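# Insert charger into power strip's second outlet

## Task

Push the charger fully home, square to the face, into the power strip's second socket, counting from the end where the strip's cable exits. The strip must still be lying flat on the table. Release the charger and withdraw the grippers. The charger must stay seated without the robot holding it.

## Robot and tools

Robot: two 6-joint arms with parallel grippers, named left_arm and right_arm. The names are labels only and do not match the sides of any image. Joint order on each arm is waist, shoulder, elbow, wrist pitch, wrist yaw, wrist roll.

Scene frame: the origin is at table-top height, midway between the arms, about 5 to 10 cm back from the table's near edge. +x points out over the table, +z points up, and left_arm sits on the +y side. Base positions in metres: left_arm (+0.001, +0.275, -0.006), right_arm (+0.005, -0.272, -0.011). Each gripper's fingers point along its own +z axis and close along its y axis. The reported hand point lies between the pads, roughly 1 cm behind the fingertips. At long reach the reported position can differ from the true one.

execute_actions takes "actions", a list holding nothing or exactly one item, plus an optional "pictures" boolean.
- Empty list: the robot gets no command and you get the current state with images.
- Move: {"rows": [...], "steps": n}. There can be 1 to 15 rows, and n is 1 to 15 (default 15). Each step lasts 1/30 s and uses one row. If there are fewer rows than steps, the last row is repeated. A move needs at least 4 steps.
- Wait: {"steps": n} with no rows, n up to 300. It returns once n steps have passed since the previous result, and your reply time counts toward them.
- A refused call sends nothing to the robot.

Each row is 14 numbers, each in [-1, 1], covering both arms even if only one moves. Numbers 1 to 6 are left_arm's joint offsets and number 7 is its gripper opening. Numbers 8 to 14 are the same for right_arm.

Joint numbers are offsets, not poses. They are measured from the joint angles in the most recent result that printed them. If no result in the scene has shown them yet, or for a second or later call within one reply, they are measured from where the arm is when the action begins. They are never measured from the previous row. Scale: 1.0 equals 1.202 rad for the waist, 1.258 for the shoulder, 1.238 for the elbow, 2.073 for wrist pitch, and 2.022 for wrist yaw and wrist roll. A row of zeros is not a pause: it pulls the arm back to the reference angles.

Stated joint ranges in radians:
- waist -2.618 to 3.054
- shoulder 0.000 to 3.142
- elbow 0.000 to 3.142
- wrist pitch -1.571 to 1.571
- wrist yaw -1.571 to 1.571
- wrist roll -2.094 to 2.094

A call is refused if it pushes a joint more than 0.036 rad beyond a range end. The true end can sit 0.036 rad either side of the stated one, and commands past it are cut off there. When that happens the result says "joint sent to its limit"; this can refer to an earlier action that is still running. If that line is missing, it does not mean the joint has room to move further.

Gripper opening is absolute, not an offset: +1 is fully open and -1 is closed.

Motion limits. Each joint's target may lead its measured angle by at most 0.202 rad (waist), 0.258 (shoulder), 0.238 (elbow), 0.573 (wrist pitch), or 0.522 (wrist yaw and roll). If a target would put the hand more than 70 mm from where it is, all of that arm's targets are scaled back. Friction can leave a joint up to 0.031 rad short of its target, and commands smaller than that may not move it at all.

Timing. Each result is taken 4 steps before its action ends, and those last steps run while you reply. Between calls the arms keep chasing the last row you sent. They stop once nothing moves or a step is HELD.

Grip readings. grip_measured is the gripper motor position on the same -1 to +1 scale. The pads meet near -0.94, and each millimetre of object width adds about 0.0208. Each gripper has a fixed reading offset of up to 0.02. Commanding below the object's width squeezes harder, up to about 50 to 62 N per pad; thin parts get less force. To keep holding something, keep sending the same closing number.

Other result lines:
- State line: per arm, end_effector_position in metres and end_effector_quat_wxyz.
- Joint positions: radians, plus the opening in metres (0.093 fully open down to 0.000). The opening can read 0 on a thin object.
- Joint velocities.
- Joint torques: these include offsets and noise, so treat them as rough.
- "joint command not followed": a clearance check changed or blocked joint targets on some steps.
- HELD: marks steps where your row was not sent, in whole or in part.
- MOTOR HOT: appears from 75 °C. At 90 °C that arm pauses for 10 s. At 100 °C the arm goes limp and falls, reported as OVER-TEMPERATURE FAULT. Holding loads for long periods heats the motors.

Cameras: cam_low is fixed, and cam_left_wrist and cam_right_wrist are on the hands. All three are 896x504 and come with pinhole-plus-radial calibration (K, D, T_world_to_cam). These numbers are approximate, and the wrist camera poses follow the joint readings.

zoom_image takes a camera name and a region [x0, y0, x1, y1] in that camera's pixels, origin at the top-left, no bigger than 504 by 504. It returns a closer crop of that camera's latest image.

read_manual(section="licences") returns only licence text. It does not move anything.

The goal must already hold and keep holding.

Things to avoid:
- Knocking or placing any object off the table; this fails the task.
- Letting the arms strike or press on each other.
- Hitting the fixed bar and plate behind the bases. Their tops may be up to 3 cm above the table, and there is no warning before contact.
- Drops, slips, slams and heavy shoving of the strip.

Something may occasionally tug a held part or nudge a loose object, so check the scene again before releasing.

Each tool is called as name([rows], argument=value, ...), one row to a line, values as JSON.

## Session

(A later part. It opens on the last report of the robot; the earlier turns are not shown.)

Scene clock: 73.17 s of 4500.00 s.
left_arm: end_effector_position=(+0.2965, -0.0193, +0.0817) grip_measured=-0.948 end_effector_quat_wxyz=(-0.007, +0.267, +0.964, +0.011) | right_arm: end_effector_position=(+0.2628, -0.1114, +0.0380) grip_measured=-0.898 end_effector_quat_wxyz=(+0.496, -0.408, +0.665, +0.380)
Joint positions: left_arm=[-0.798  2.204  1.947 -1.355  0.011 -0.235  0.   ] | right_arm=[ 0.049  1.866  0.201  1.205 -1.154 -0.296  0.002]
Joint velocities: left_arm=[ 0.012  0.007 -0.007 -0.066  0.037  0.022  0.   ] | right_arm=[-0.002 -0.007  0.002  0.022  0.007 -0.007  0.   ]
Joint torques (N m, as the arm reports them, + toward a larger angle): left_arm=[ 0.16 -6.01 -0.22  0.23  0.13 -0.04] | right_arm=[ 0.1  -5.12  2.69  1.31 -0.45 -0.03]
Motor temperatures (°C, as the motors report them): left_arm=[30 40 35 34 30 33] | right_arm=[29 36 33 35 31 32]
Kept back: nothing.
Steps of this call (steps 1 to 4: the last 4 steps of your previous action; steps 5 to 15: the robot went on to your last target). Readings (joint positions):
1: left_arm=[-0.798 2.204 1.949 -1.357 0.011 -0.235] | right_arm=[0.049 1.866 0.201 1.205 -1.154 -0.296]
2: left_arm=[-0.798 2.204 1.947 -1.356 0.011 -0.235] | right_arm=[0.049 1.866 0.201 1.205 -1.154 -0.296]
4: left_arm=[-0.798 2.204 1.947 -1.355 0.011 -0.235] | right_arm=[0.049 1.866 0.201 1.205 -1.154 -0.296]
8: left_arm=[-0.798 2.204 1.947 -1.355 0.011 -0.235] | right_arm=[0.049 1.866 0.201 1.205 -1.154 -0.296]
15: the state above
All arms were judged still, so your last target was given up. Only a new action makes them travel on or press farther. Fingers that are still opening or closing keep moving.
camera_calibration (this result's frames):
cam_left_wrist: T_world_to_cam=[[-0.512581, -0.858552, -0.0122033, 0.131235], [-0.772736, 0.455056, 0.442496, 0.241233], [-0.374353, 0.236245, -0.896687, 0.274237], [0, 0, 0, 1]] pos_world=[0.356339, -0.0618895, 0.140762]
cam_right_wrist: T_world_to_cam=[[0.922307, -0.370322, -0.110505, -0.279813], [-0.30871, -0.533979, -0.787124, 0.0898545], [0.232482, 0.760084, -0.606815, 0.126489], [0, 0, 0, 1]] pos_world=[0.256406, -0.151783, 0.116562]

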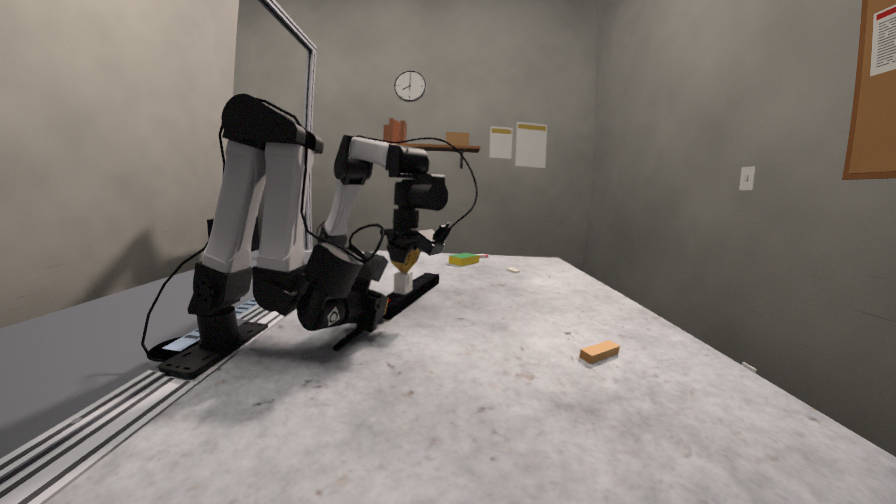

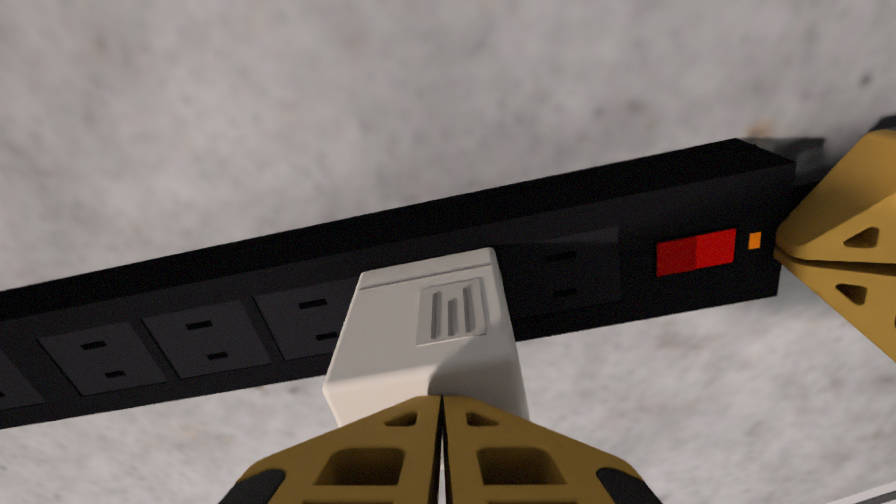

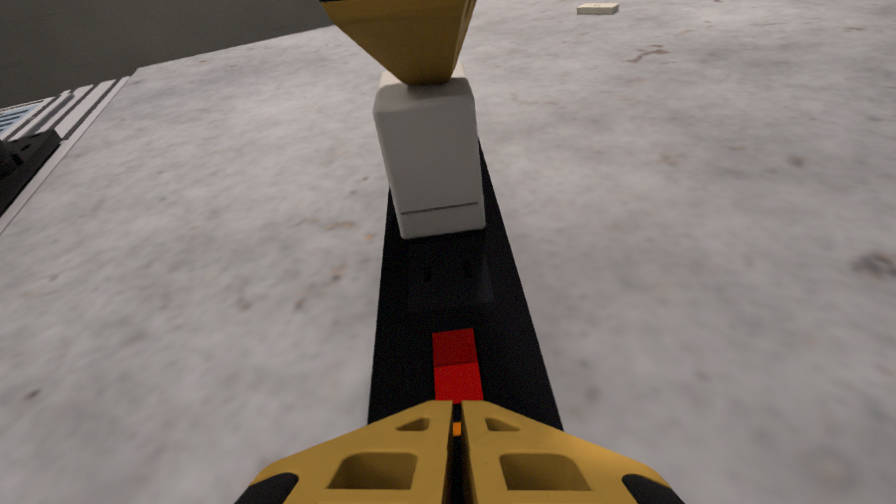

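execute_actions([
  {"rows": [[0,0.04,-0.04,0,0,0,-0.95,0,0,0,-0.01,0,0,-0.9],[0,0.02,-0.02,0,0,0,-0.95,0,-0.01,0,0.005,0,0,-0.9],[0,0,0,0,0,0,-0.95,0,-0.025,0,0.015,0,0,-0.9],[0,-0.025,0,0,0,0,-0.95,0,-0.045,0,0.015,0,0,-0.9],[0,-0.05,0,0,0,0,-0.95,-0.01,-0.07,0,0.015,0,0,-0.9],[0.01,-0.08,0,0,0,0,-0.95,-0.03,-0.095,0,0.015,0,0,-0.9],[0.03,-0.11,0,0,0,0,-0.95,-0.055,-0.12,0,0.015,0,0,-0.9],[0.06,-0.14,0,0,0,0,-0.95,-0.08,-0.145,0,0.015,0,0,-0.9],[0.095,-0.17,0,0,0,0,-0.95,-0.11,-0.165,0,0.015,0,0,-0.9],[0.13,-0.195,0,0,0,0,-0.95,-0.14,-0.18,0,0.015,0,0,-0.9],[0.165,-0.215,0,0,0,0,-0.95,-0.165,-0.19,0,0.015,0,0,-0.9],[0.2,-0.23,0,0,0,0,-0.95,-0.185,-0.197,0,0.015,0,0,-0.9],[0.225,-0.238,0,0,0,0,-0.95,-0.2,-0.2,0,0.015,0,0,-0.9],[0.242,-0.24,0,0,0,0,-0.95,-0.208,-0.2,0,0.015,0,0,-0.9],[0.25,-0.24,0,0,0,0,-0.95,-0.21,-0.2,0,0.015,0,0,-0.9]], "steps": 15},
])

execute_actions([
  {"steps": 9},
], pictures=true)

Scene clock: 74.60 s of 4500.00 s.
left_arm: end_effector_position=(+0.3141, +0.0007, +0.1468) grip_measured=-0.948 end_effector_quat_wxyz=(+0.064, +0.234, +0.970, -0.031) | right_arm: end_effector_position=(+0.2880, -0.1445, +0.0897) grip_measured=-0.898 end_effector_quat_wxyz=(+0.585, -0.409, +0.632, +0.301)
Joint positions: left_arm=[-0.728  2.042  1.947 -1.353  0.019 -0.235  0.   ] | right_arm=[-0.08   1.673  0.201  1.222 -1.155 -0.296  0.002]
Joint velocities: left_arm=[ 0.926 -1.082 -0.002 -0.022  0.007 -0.022  0.   ] | right_arm=[-0.999 -0.652 -0.002  0.125  0.007  0.007 -0.   ]
Joint torques (N m, as the arm reports them, + toward a larger angle): left_arm=[  3.22 -12.5    7.63   0.59  -0.05  -0.03] | right_arm=[-0.44 -4.95  3.82  1.99 -0.33 -0.04]
Motor temperatures (°C, as the motors report them): left_arm=[30 40 35 34 30 33] | right_arm=[29 36 33 35 31 32]
Steps of this call (steps 1 to 32: nothing new was sent; steps 33 to 43: the first 11 steps of this action). Readings (joint positions):
33: left_arm=[-0.798 2.203 1.947 -1.355 0.011 -0.235] | right_arm=[0.049 1.866 0.201 1.205 -1.154 -0.296]
34: left_arm=[-0.798 2.201 1.947 -1.354 0.011 -0.235] | right_arm=[0.049 1.866 0.201 1.208 -1.154 -0.296]
36: left_arm=[-0.798 2.196 1.947 -1.353 0.011 -0.235] | right_arm=[0.049 1.858 0.201 1.210 -1.154 -0.296]
40: left_arm=[-0.790 2.146 1.947 -1.354 0.013 -0.235] | right_arm=[0.015 1.759 0.201 1.212 -1.155 -0.296]
43: the state above

Scene clock: 74.90 s of 4500.00 s.
left_arm: end_effector_position=(+0.3635, +0.0950, +0.2097) grip_measured=-0.948 end_effector_quat_wxyz=(+0.145, +0.109, +0.982, -0.045) | right_arm: end_effector_position=(+0.3001, -0.1759, +0.1030) grip_measured=-0.898 end_effector_quat_wxyz=(+0.616, -0.385, +0.638, +0.256)
Joint positions: left_arm=[-0.475  1.888  1.947 -1.352  0.002 -0.235  0.   ] | right_arm=[-0.19   1.631  0.201  1.231 -1.155 -0.296  0.002]
Joint velocities: left_arm=[-0.164  0.056 -0.002  0.007 -0.095 -0.081  0.   ] | right_arm=[ 0.002 -0.002  0.002  0.007 -0.051  0.007  0.   ]
Joint torques (N m, as the arm reports them, + toward a larger angle): left_arm=[-0.87 -8.96  7.48  0.94  0.12 -0.03] | right_arm=[-0.84 -5.6   4.11  2.11 -0.29 -0.02]
Motor temperatures (°C, as the motors report them): left_arm=[30 40 35 34 30 33] | right_arm=[29 36 33 35 31 32]
Kept back: nothing.
Steps of this call (steps 1 to 4: the last 4 steps of your previous action; steps 5 to 9: the robot went on to your last target). Readings (joint positions):
1: left_arm=[-0.691 2.005 1.947 -1.353 0.019 -0.235] | right_arm=[-0.113 1.654 0.201 1.226 -1.155 -0.296]
2: left_arm=[-0.648 1.971 1.947 -1.352 0.020 -0.235] | right_arm=[-0.142 1.641 0.201 1.228 -1.155 -0.296]
4: left_arm=[-0.554 1.916 1.947 -1.351 0.018 -0.235] | right_arm=[-0.179 1.631 0.201 1.231 -1.155 -0.296]
8: left_arm=[-0.472 1.886 1.947 -1.351 0.002 -0.235] | right_arm=[-0.190 1.631 0.201 1.231 -1.155 -0.296]
9: the state above
camera_calibration (this result's frames):
cam_left_wrist: T_world_to_cam=[[-0.226076, -0.972186, 0.0611931, 0.156531], [-0.962328, 0.232641, 0.140723, 0.337714], [-0.151045, -0.0270738, -0.988156, 0.350139], [0, 0, 0, 1]] pos_world=[0.413266, 0.0830905, 0.288889]
cam_right_wrist: T_world_to_cam=[[0.811947, -0.566977, 0.138848, -0.358086], [-0.201845, -0.49589, -0.844602, 0.0986009], [0.547724, 0.657746, -0.517078, 0.0844038], [0, 0, 0, 1]] pos_world=[0.264419, -0.209648, 0.176641]

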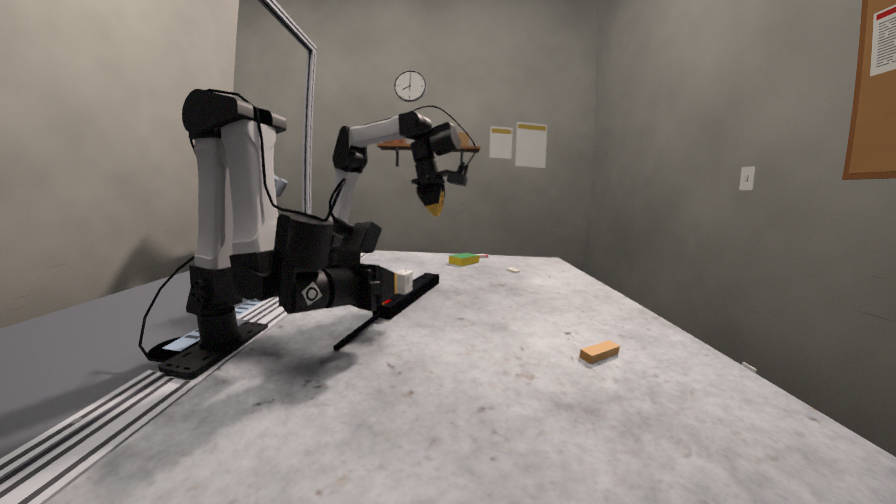

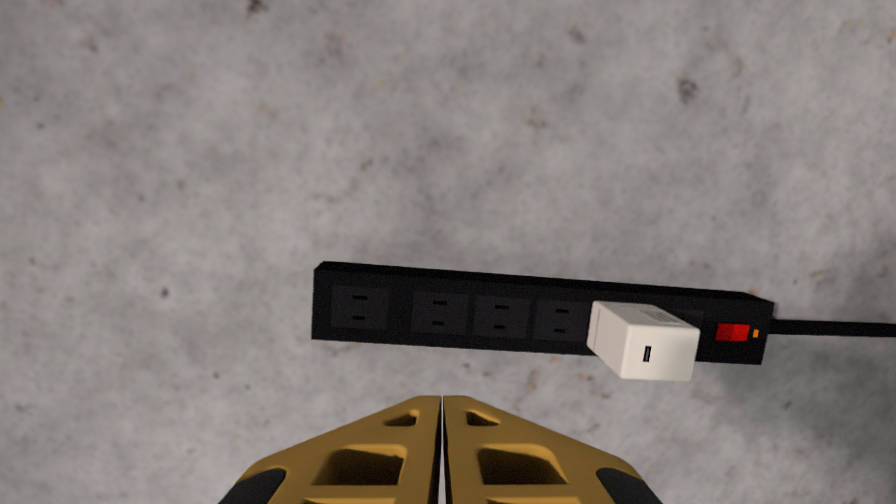

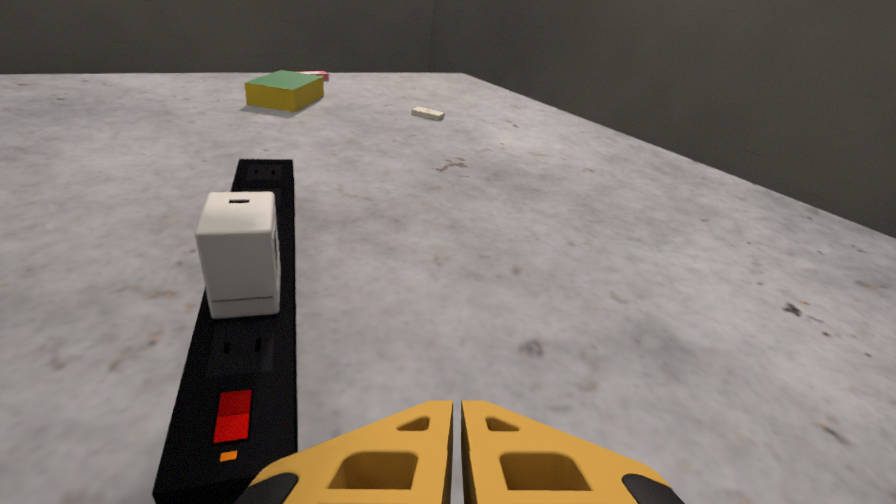

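execute_actions([
  {"rows": [[-0.01,0,0,0,0,0,-0.95,-0.03,-0.03,0,0.01,0,0,-0.9],[-0.01,0,0,0,0,0,-0.95,-0.06,-0.05,0,0.01,0,0,-0.9],[-0.01,0,0,0,0,0,-0.95,-0.10,-0.075,0,0.01,0,0,-0.9],[-0.01,0,0,0,0,0,-0.95,-0.14,-0.10,0,0.01,0,0,-0.9],[-0.01,0,0,0,0,0,-0.95,-0.17,-0.115,0,0.01,0,0,-0.9],[-0.01,0,0,0,0,0,-0.95,-0.19,-0.125,0,0.01,0,0,-0.9],[-0.01,0,0,0,0,0,-0.95,-0.20,-0.13,0,0.01,0,0,-0.9]], "steps": 13},
])

finished_scene(scene=1)

Scene clock: 75.53 s of 4500.00 s.
left_arm: end_effector_position=(+0.3605, +0.0888, +0.2091) grip_measured=-0.948 end_effector_quat_wxyz=(+0.143, +0.117, +0.982, -0.046) | right_arm: end_effector_position=(+0.3098, -0.2411, +0.1447) grip_measured=-0.898 end_effector_quat_wxyz=(+0.680, -0.349, +0.630, +0.139)
Joint positions: left_arm=[-0.491  1.889  1.947 -1.352  0.004 -0.235  0.   ] | right_arm=[-0.415  1.484  0.201  1.246 -1.156 -0.296  0.002]
Joint velocities: left_arm=[ 0.012 -0.007 -0.017  0.007  0.022 -0.022  0.   ] | right_arm=[-0.183 -0.095 -0.007  0.066 -0.037  0.095  0.001]
Joint torques (N m, as the arm reports them, + toward a larger angle): left_arm=[  0.57 -10.09   7.61   0.95   0.04  -0.03] | right_arm=[-0.22 -4.36  4.85  1.93 -0.17 -0.01]
Motor temperatures (°C, as the motors report them): left_arm=[30 40 35 33 30 33] | right_arm=[29 36 33 35 31 32]
Steps of this call (steps 1 to 10: the robot went on to your last target; steps 11 to 19: the first 9 steps of this action). Readings (joint positions):
11: left_arm=[-0.491 1.889 1.947 -1.352 0.004 -0.235] | right_arm=[-0.193 1.628 0.201 1.231 -1.155 -0.296]
12: left_arm=[-0.491 1.889 1.947 -1.352 0.004 -0.235] | right_arm=[-0.205 1.620 0.201 1.231 -1.156 -0.296]
14: left_arm=[-0.491 1.889 1.947 -1.352 0.004 -0.235] | right_arm=[-0.267 1.579 0.201 1.231 -1.157 -0.296]
18: left_arm=[-0.491 1.889 1.947 -1.352 0.004 -0.235] | right_arm=[-0.405 1.490 0.201 1.244 -1.156 -0.296]
19: the state above

The scene is finished: the task was done.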